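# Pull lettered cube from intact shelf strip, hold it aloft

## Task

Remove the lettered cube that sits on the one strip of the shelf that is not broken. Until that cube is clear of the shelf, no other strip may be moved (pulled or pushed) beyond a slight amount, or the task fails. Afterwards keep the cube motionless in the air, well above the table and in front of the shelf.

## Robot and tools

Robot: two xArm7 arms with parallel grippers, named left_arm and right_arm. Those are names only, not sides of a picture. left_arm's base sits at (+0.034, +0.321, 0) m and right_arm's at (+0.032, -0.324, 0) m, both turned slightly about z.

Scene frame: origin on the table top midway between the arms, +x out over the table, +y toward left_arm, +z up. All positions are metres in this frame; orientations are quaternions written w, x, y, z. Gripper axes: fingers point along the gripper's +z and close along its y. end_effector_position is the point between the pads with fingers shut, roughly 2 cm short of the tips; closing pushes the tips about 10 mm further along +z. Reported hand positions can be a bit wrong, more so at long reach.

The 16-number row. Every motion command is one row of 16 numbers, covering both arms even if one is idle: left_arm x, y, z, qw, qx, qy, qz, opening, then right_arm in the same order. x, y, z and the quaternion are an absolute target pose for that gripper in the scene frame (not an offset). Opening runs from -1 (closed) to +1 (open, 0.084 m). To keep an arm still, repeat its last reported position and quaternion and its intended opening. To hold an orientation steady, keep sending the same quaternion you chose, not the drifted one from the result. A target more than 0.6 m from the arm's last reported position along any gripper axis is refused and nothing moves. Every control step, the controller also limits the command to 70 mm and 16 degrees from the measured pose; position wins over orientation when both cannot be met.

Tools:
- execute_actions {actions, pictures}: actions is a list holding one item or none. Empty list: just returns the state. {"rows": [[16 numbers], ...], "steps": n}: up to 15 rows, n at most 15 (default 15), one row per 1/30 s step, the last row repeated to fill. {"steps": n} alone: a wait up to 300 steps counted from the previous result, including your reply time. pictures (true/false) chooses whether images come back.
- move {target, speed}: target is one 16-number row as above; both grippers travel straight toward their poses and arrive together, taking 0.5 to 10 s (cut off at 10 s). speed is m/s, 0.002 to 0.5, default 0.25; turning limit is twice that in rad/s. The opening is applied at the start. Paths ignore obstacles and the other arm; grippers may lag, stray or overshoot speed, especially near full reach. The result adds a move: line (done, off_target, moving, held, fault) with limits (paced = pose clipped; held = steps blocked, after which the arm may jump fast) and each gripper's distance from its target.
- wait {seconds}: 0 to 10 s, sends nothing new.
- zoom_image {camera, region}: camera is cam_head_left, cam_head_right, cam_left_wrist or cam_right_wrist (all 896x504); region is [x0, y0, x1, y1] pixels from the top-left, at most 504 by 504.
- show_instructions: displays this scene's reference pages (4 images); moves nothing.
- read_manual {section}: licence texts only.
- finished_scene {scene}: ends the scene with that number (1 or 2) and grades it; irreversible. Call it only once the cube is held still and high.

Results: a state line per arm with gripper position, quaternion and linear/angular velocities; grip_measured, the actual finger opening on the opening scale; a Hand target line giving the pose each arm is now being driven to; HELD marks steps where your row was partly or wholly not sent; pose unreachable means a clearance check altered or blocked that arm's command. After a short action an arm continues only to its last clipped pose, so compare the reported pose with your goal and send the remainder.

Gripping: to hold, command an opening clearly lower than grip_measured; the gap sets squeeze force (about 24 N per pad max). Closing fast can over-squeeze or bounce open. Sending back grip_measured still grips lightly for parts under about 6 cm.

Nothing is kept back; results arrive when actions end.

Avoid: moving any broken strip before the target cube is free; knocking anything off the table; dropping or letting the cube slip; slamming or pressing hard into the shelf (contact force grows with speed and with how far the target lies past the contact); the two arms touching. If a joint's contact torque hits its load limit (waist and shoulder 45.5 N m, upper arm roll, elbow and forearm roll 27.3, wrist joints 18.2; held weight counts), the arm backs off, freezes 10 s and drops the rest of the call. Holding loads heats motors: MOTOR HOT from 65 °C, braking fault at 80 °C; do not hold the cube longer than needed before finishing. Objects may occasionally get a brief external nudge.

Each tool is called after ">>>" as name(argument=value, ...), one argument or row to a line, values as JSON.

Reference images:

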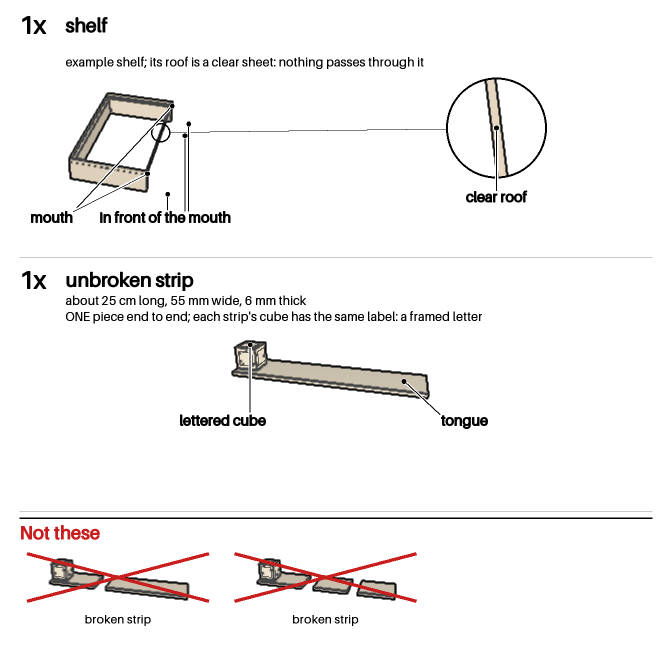

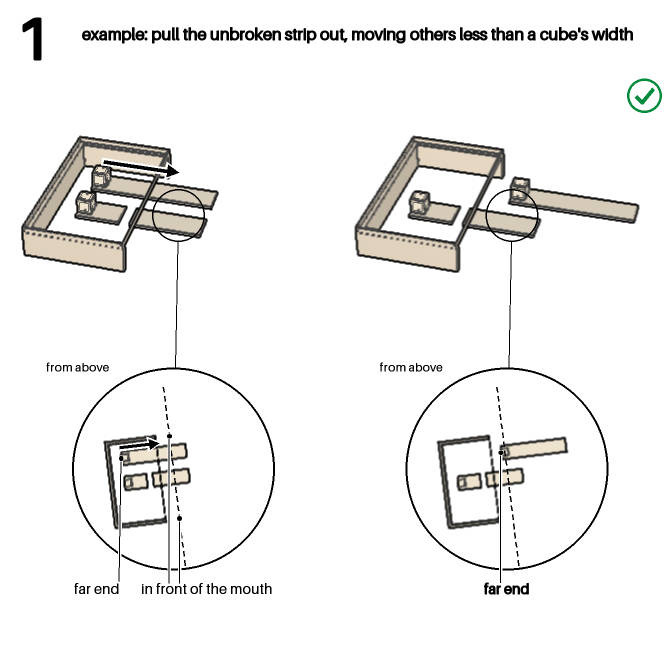

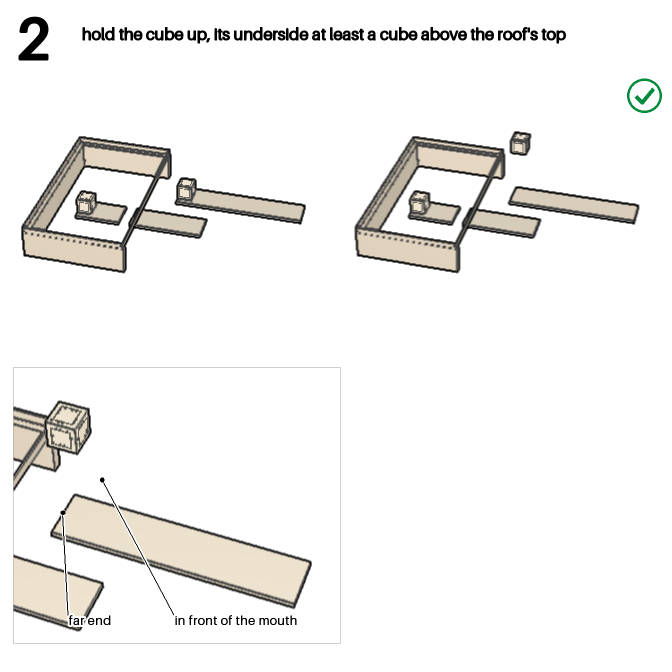

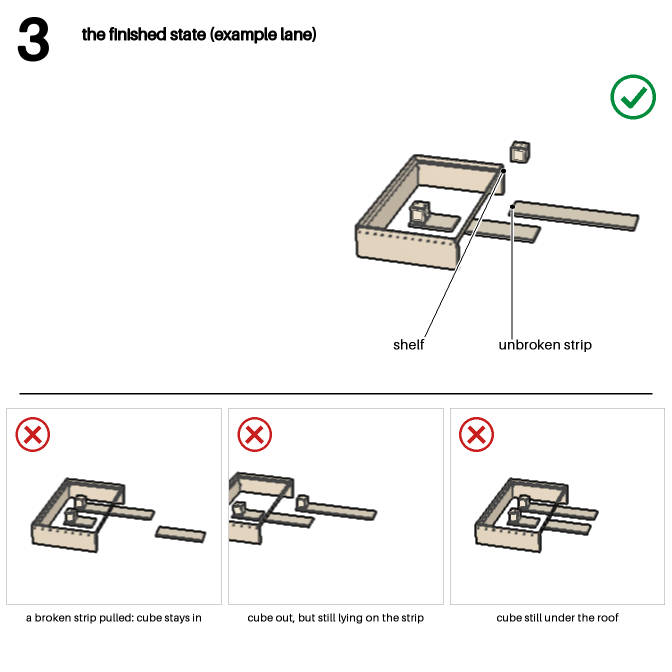

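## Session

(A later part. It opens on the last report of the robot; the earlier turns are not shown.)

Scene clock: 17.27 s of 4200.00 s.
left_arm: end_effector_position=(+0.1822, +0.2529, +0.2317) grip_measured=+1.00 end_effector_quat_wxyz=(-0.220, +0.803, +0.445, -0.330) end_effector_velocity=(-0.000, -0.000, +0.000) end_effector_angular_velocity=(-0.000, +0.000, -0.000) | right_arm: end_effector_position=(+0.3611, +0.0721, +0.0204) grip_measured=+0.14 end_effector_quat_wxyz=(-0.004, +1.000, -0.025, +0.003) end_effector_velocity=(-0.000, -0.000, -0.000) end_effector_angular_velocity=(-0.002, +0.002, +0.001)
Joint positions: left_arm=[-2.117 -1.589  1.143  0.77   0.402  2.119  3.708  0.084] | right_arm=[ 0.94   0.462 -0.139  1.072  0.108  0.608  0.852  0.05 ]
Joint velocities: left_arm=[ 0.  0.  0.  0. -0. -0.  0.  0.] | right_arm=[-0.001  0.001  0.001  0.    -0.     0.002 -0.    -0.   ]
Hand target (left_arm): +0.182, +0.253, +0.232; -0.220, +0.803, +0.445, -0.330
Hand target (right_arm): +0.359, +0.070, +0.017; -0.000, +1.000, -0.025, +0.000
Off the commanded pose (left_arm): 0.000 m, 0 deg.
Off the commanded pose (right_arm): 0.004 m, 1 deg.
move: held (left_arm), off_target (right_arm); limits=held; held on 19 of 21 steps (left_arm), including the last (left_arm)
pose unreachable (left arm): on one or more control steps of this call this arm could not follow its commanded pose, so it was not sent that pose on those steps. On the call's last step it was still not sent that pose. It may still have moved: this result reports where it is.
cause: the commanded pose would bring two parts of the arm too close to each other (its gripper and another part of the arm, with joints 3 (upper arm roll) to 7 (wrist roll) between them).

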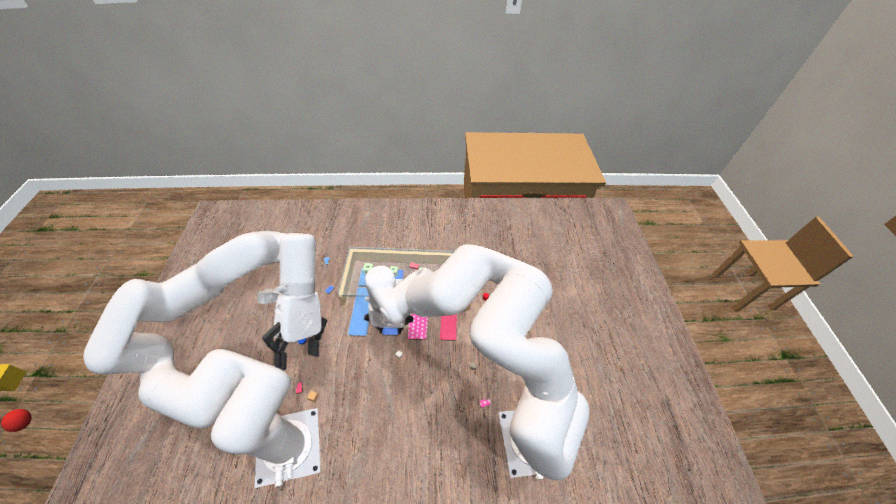

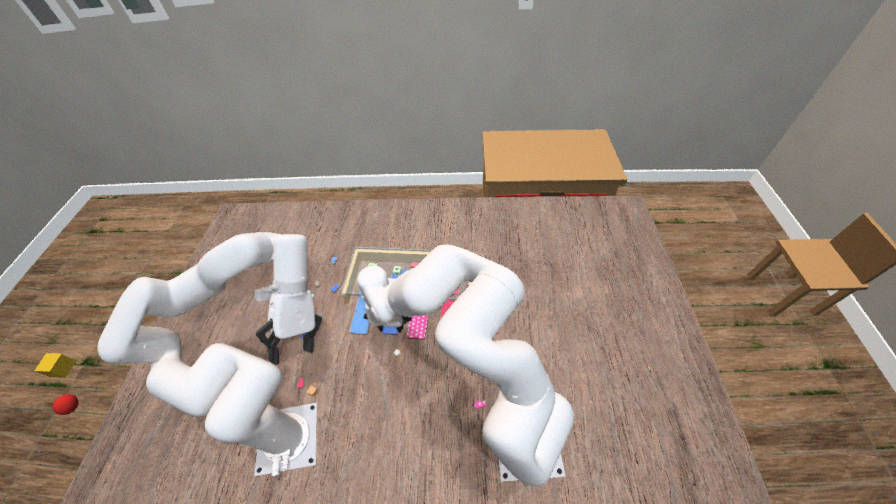

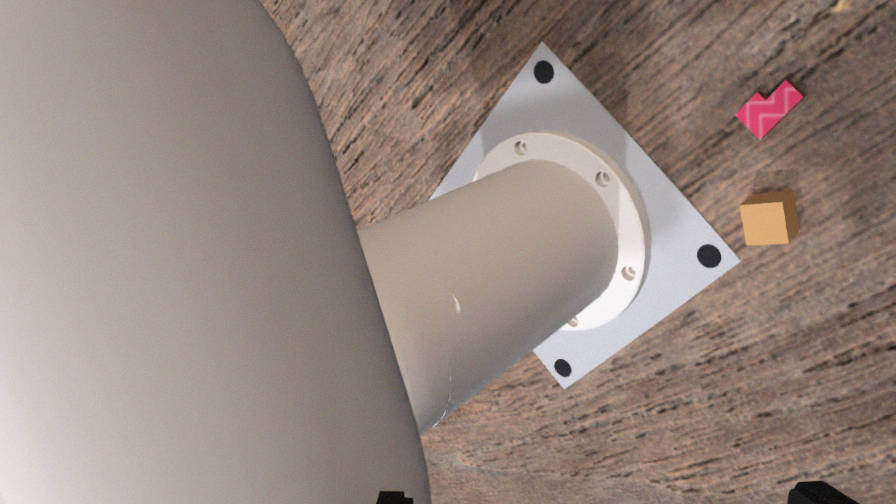

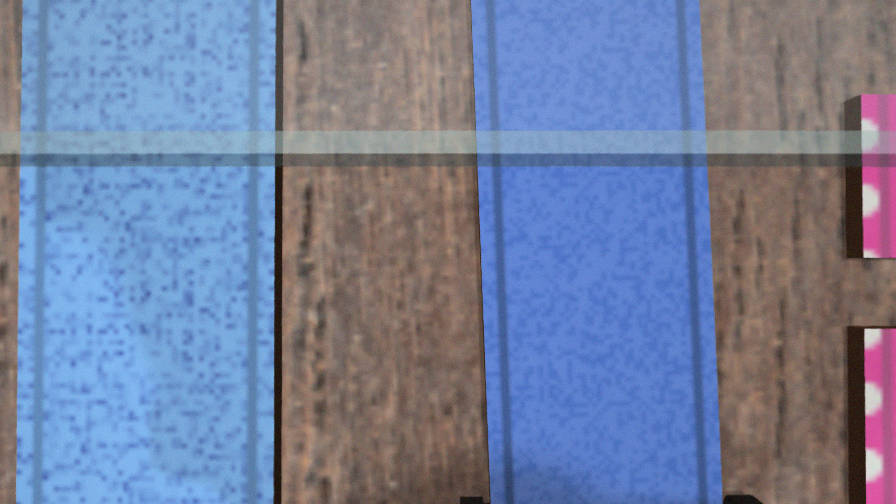

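Gripped. Pull, release, rise to look.

>>> move(
  target=[0.182,0.253,0.232,-0.220,0.803,0.445,-0.330,1, 0.17,0.078,0.021,0,1,-0.025,0,-0.6],
  speed=0.06,
)

>>> move(
  target=[0.182,0.253,0.232,-0.220,0.803,0.445,-0.330,1, 0.17,0.078,0.021,0,1,-0.025,0,0.7],
)

>>> move(
  target=[0.182,0.253,0.232,-0.220,0.803,0.445,-0.330,1, 0.18,0.078,0.08,0,1,0,0,0.7],
  speed=0.1,
)

>>> move(
  target=[0.182,0.253,0.232,-0.220,0.803,0.445,-0.330,1, 0.30,0.07,0.12,0,1,0,0,0.7],
)

Scene clock: 24.57 s of 4200.00 s.
left_arm: end_effector_position=(+0.1822, +0.2529, +0.2317) grip_measured=+1.00 end_effector_quat_wxyz=(-0.220, +0.803, +0.445, -0.330) end_effector_velocity=(-0.000, +0.000, +0.000) end_effector_angular_velocity=(-0.000, +0.001, +0.000) | right_arm: end_effector_position=(+0.1696, +0.0774, +0.0205) grip_measured=+0.13 end_effector_quat_wxyz=(+0.001, +1.000, -0.025, -0.000) end_effector_velocity=(-0.001, -0.000, -0.000) end_effector_angular_velocity=(-0.000, -0.001, -0.001)
Joint positions: left_arm=[-2.117 -1.589  1.143  0.77   0.402  2.119  3.708  0.084] | right_arm=[ 1.239  0.241 -0.07   0.726  0.036  0.486  1.264  0.05 ]
Joint velocities: left_arm=[ 0.001 -0.001 -0.    -0.    -0.001  0.001 -0.     0.   ] | right_arm=[ 0.002  0.    -0.    -0.001 -0.002 -0.001  0.004 -0.   ]
Hand target (left_arm): +0.182, +0.253, +0.232; -0.220, +0.803, +0.445, -0.330
Hand target (right_arm): +0.170, +0.078, +0.021; +0.000, +1.000, -0.025, -0.000
Off the commanded pose (left_arm): 0.000 m, 0 deg.
Off the commanded pose (right_arm): 0.001 m, 0 deg.
After step 90, 0.77 s passed at rest.
move: held (left_arm); limits=held; held on 99 of 106 steps (left_arm), including the last (left_arm)
pose unreachable (left arm): on one or more control steps of this call this arm could not follow its commanded pose, so it was not sent that pose on those steps. On the call's last step it was still not sent that pose. It may still have moved: this result reports where it is.
cause: the commanded pose would bring two parts of the arm too close to each other (its gripper and another part of the arm, with joints 3 (upper arm roll) to 7 (wrist roll) between them).

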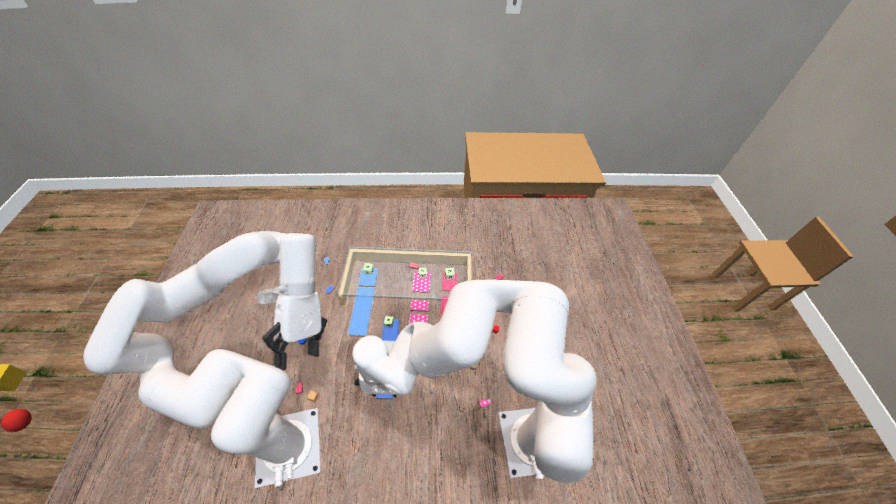

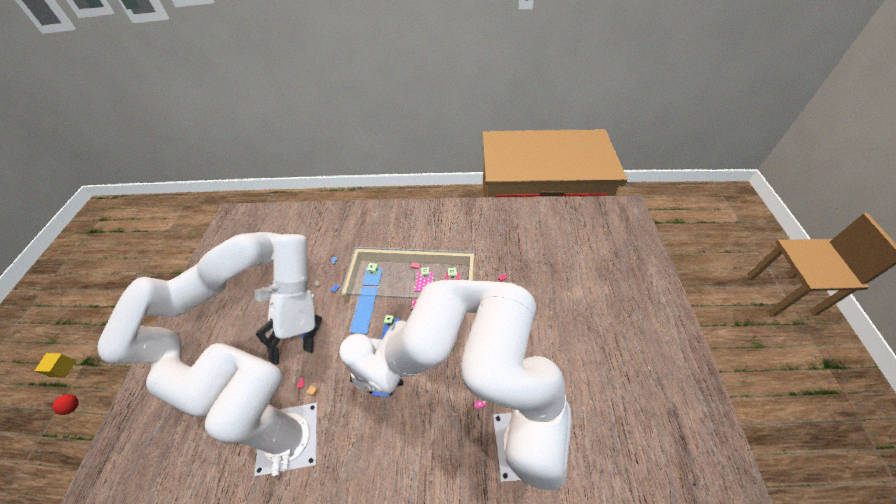

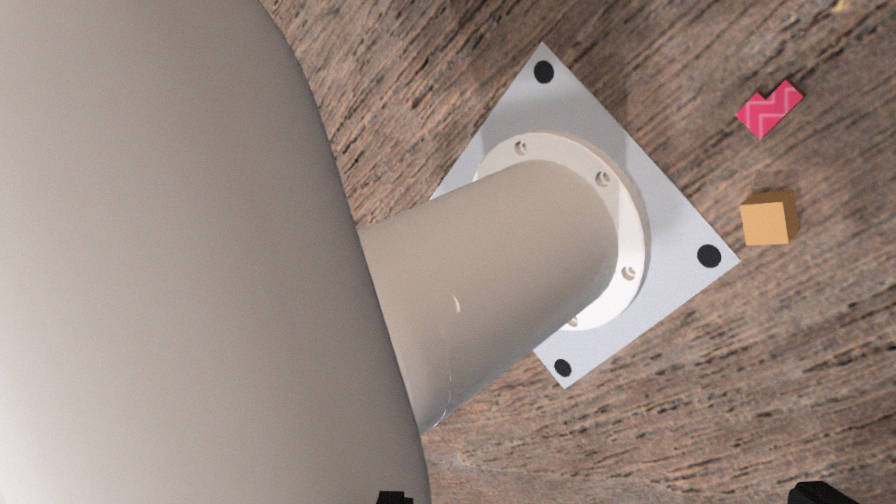

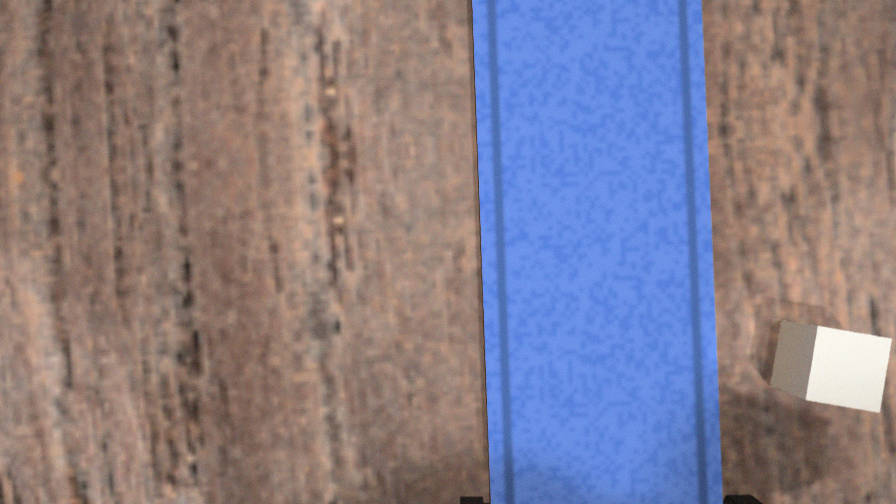

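Scene clock: 25.50 s of 4200.00 s.
left_arm: end_effector_position=(+0.1822, +0.2529, +0.2317) grip_measured=+1.00 end_effector_quat_wxyz=(-0.220, +0.803, +0.445, -0.330) end_effector_velocity=(-0.000, -0.000, +0.000) end_effector_angular_velocity=(-0.001, +0.001, +0.001) | right_arm: end_effector_position=(+0.1698, +0.0777, +0.0207) grip_measured=+0.70 end_effector_quat_wxyz=(+0.000, +1.000, -0.025, -0.000) end_effector_velocity=(+0.001, +0.002, +0.002) end_effector_angular_velocity=(+0.006, -0.002, -0.001)
Joint positions: left_arm=[-2.117 -1.589  1.143  0.77   0.402  2.119  3.708  0.084] | right_arm=[ 1.238  0.242 -0.069  0.727  0.035  0.487  1.264  0.073]
Joint velocities: left_arm=[-0.     0.     0.001  0.    -0.001 -0.001 -0.     0.   ] | right_arm=[ 0.    -0.002 -0.001  0.002  0.    -0.001  0.     0.   ]
Hand target (left_arm): +0.182, +0.253, +0.232; -0.220, +0.803, +0.445, -0.330
Hand target (right_arm): +0.170, +0.078, +0.021; +0.000, +1.000, -0.025, +0.000
Off the commanded pose (left_arm): 0.000 m, 0 deg.
Off the commanded pose (right_arm): 0.000 m, 0 deg.
move: held (left_arm); limits=held; held on 20 of 21 steps (left_arm), including the last (left_arm)
pose unreachable (left arm): on one or more control steps of this call this arm could not follow its commanded pose, so it was not sent that pose on those steps. On the call's last step it was still not sent that pose. It may still have moved: this result reports where it is.
cause: the commanded pose would bring two parts of the arm too close to each other (its gripper and another part of the arm, with joints 3 (upper arm roll) to 7 (wrist roll) between them).

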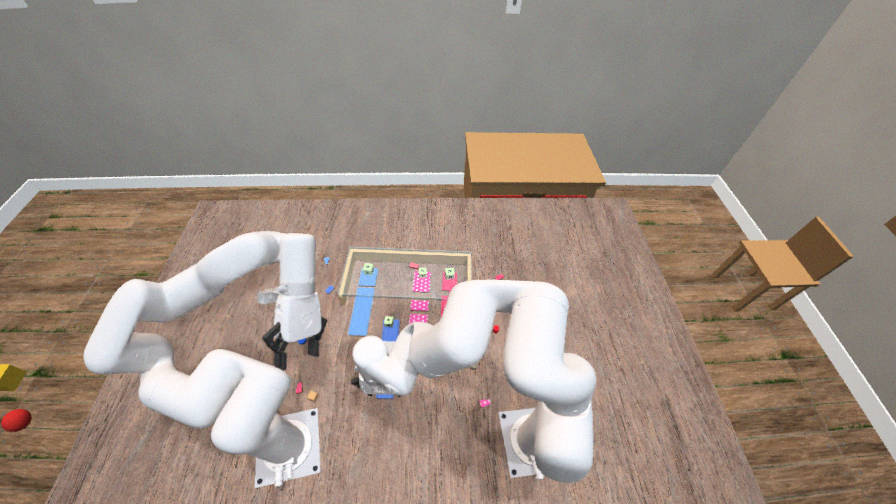

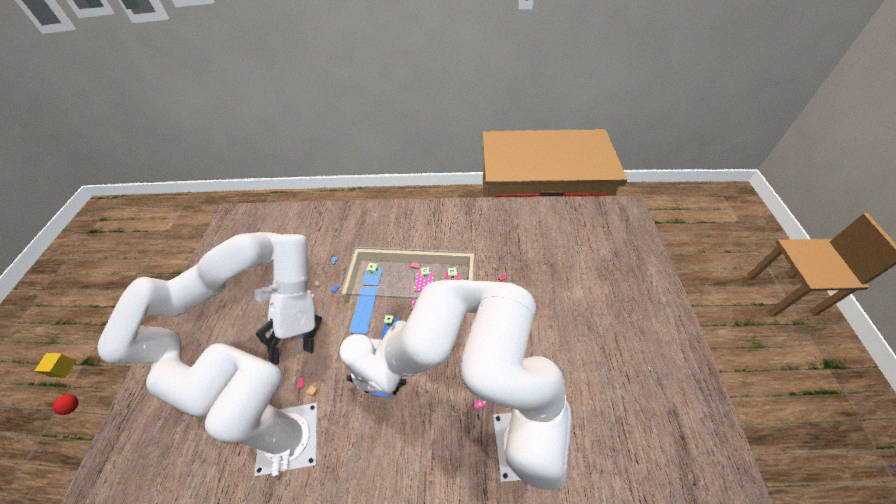

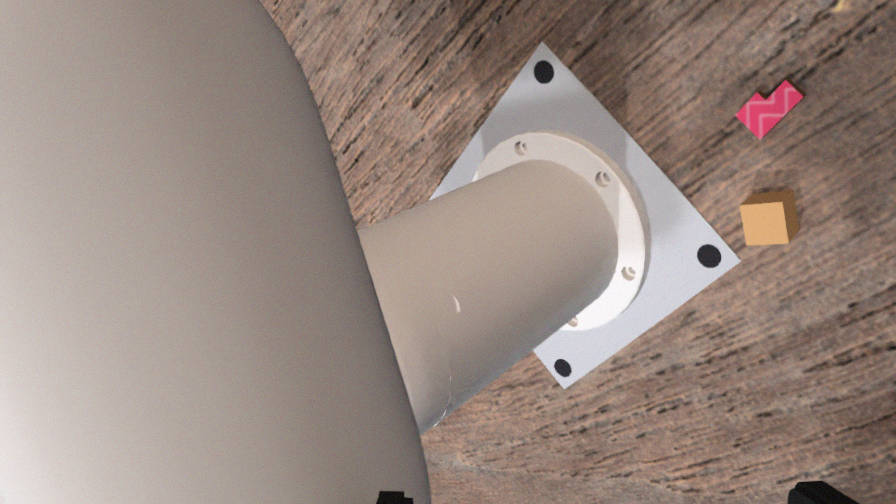

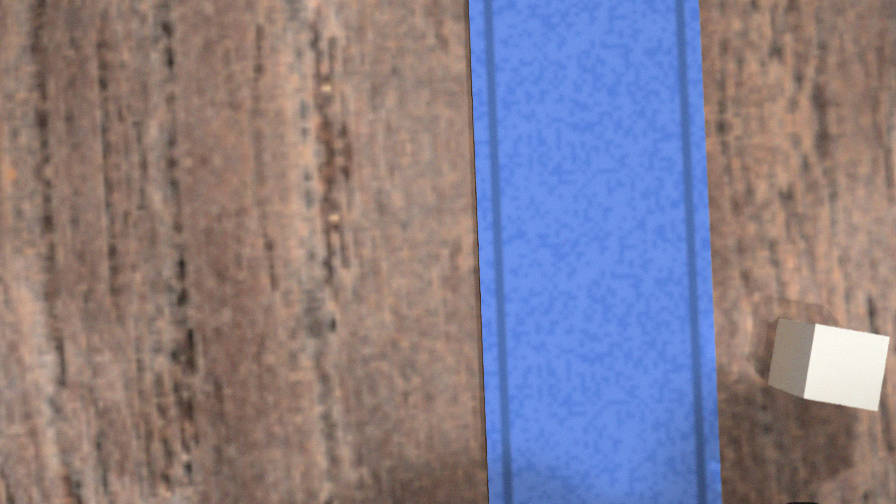

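Scene clock: 26.70 s of 4200.00 s.
left_arm: end_effector_position=(+0.1822, +0.2529, +0.2317) grip_measured=+1.00 end_effector_quat_wxyz=(-0.220, +0.803, +0.445, -0.330) end_effector_velocity=(+0.000, +0.000, -0.000) end_effector_angular_velocity=(+0.001, -0.001, +0.000) | right_arm: end_effector_position=(+0.1799, +0.0774, +0.0796) grip_measured=+0.70 end_effector_quat_wxyz=(+0.001, +1.000, +0.000, +0.000) end_effector_velocity=(+0.001, +0.000, +0.002) end_effector_angular_velocity=(+0.000, -0.000, +0.002)
Joint positions: left_arm=[-2.117 -1.589  1.143  0.77   0.402  2.119  3.708  0.084] | right_arm=[ 1.224  0.097 -0.081  0.76   0.012  0.664  1.209  0.073]
Joint velocities: left_arm=[-0.     0.     0.    -0.     0.002  0.    -0.     0.   ] | right_arm=[-0.001 -0.003 -0.     0.002 -0.001  0.005 -0.003  0.   ]
Hand target (left_arm): +0.182, +0.253, +0.232; -0.220, +0.803, +0.445, -0.330
Hand target (right_arm): +0.180, +0.078, +0.080; +0.000, +1.000, +0.000, +0.000
Off the commanded pose (left_arm): 0.000 m, 0 deg.
Off the commanded pose (right_arm): 0.001 m, 0 deg.
move: held (left_arm); limits=held; held on 28 of 29 steps (left_arm), including the last (left_arm)
pose unreachable (left arm): on one or more control steps of this call this arm could not follow its commanded pose, so it was not sent that pose on those steps. On the call's last step it was still not sent that pose. It may still have moved: this result reports where it is.
cause: the commanded pose would bring two parts of the arm too close to each other (its gripper and another part of the arm, with joints 3 (upper arm roll) to 7 (wrist roll) between them).

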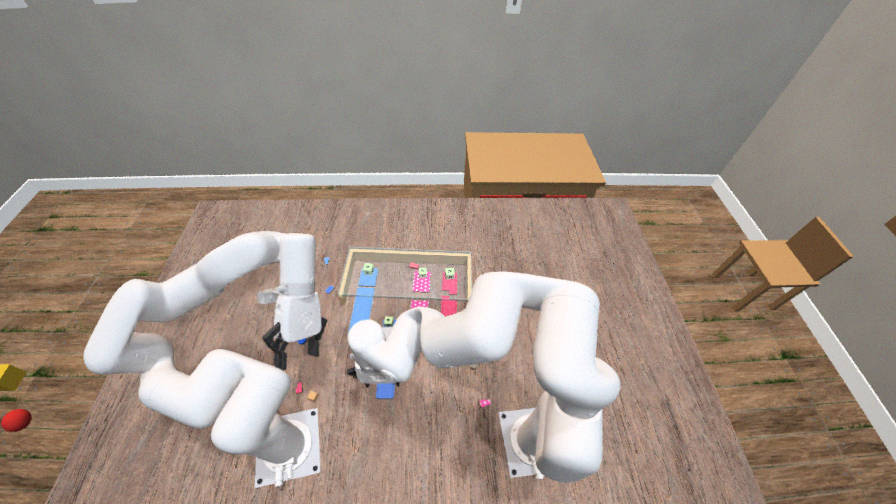

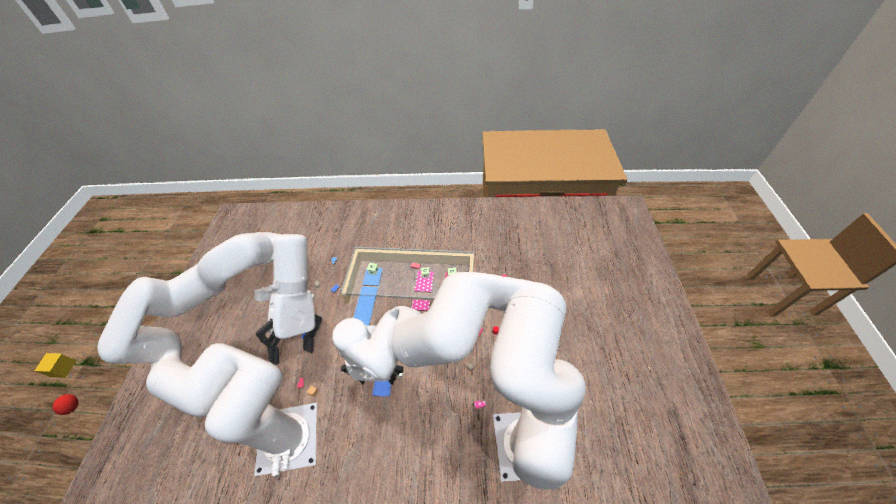

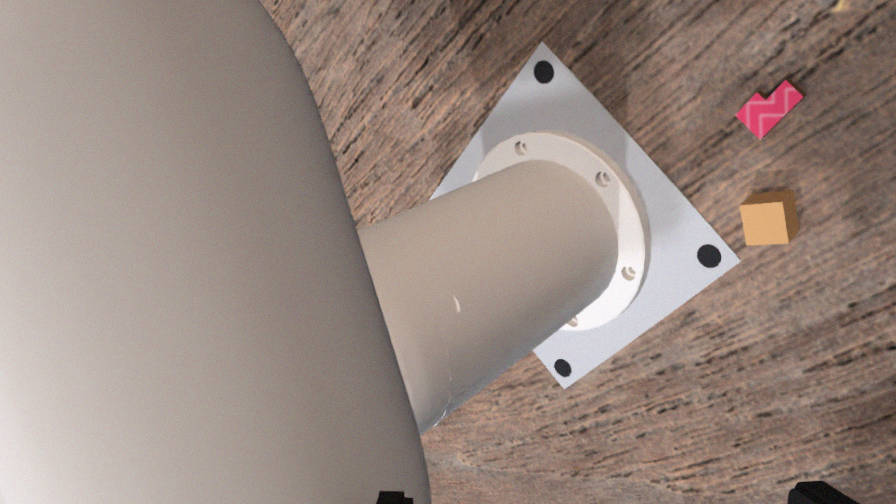

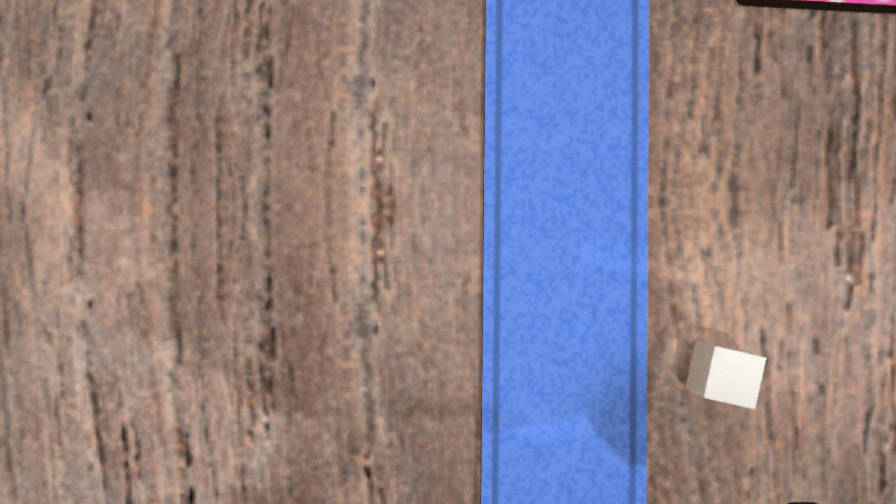

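Scene clock: 27.87 s of 4200.00 s.
left_arm: end_effector_position=(+0.1822, +0.2529, +0.2317) grip_measured=+1.00 end_effector_quat_wxyz=(-0.220, +0.803, +0.445, -0.330) end_effector_velocity=(-0.000, -0.000, +0.000) end_effector_angular_velocity=(-0.001, +0.000, -0.000) | right_arm: end_effector_position=(+0.2988, +0.0703, +0.1197) grip_measured=+0.70 end_effector_quat_wxyz=(+0.000, +1.000, +0.001, -0.000) end_effector_velocity=(+0.006, -0.000, +0.003) end_effector_angular_velocity=(+0.003, -0.000, -0.006)
Joint positions: left_arm=[-2.117 -1.589  1.143  0.77   0.402  2.119  3.708  0.084] | right_arm=[ 1.082  0.159 -0.185  0.976  0.04   0.821  0.945  0.073]
Joint velocities: left_arm=[-0.     0.001 -0.    -0.    -0.001 -0.001  0.    -0.   ] | right_arm=[-0.007  0.003 -0.004  0.012  0.003  0.007 -0.007  0.   ]
Hand target (left_arm): +0.182, +0.253, +0.232; -0.220, +0.803, +0.445, -0.330
Hand target (right_arm): +0.300, +0.070, +0.120; +0.000, +1.000, +0.000, +0.000
Off the commanded pose (left_arm): 0.000 m, 0 deg.
Off the commanded pose (right_arm): 0.001 m, 0 deg.
move: held (left_arm); limits=held; held on 27 of 28 steps (left_arm), including the last (left_arm)
pose unreachable (left arm): on one or more control steps of this call this arm could not follow its commanded pose, so it was not sent that pose on those steps. On the call's last step it was still not sent that pose. It may still have moved: this result reports where it is.
cause: the commanded pose would bring two parts of the arm too close to each other (its gripper and another part of the arm, with joints 3 (upper arm roll) to 7 (wrist roll) between them).

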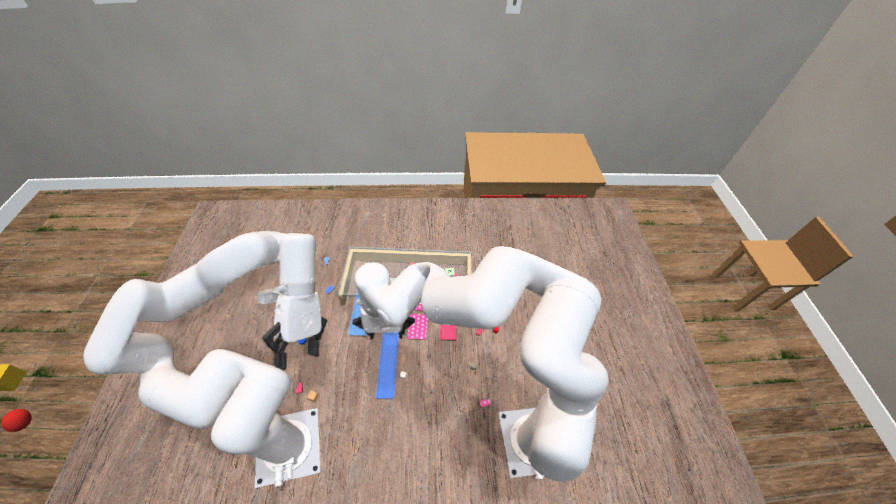

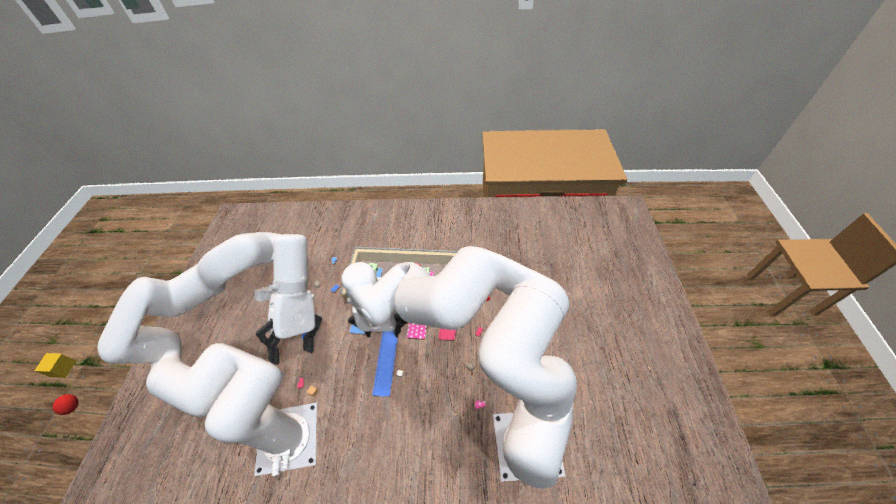

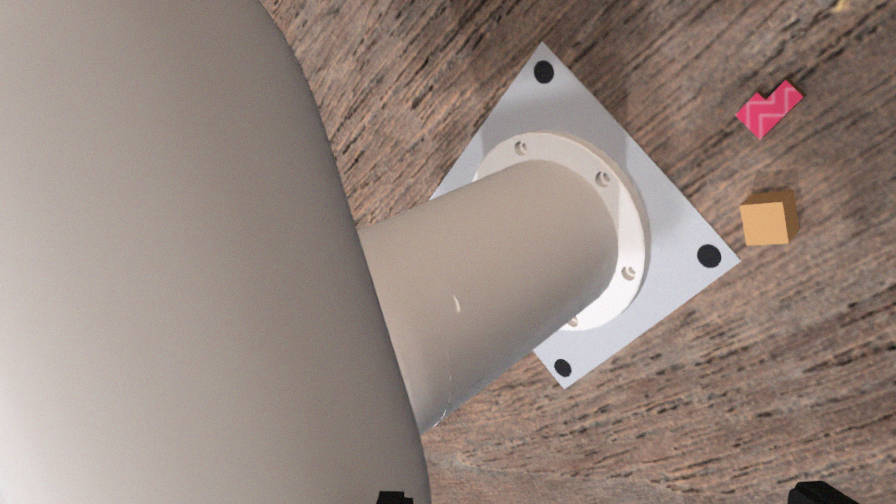

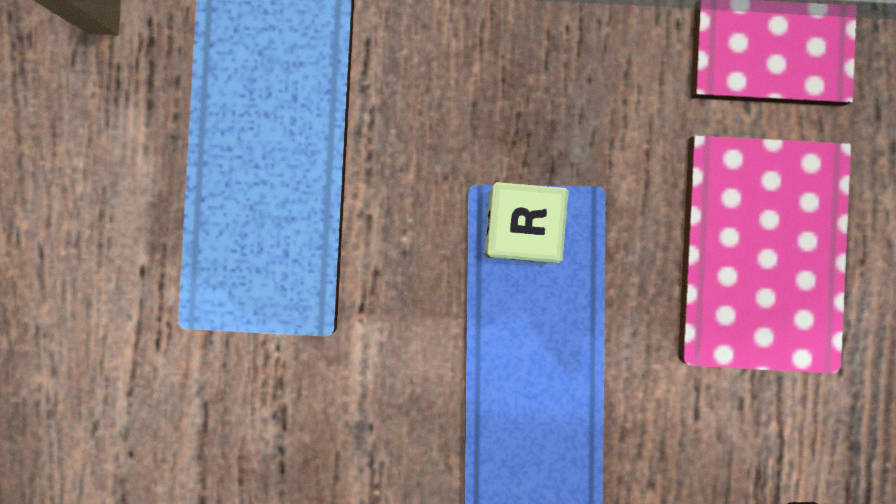

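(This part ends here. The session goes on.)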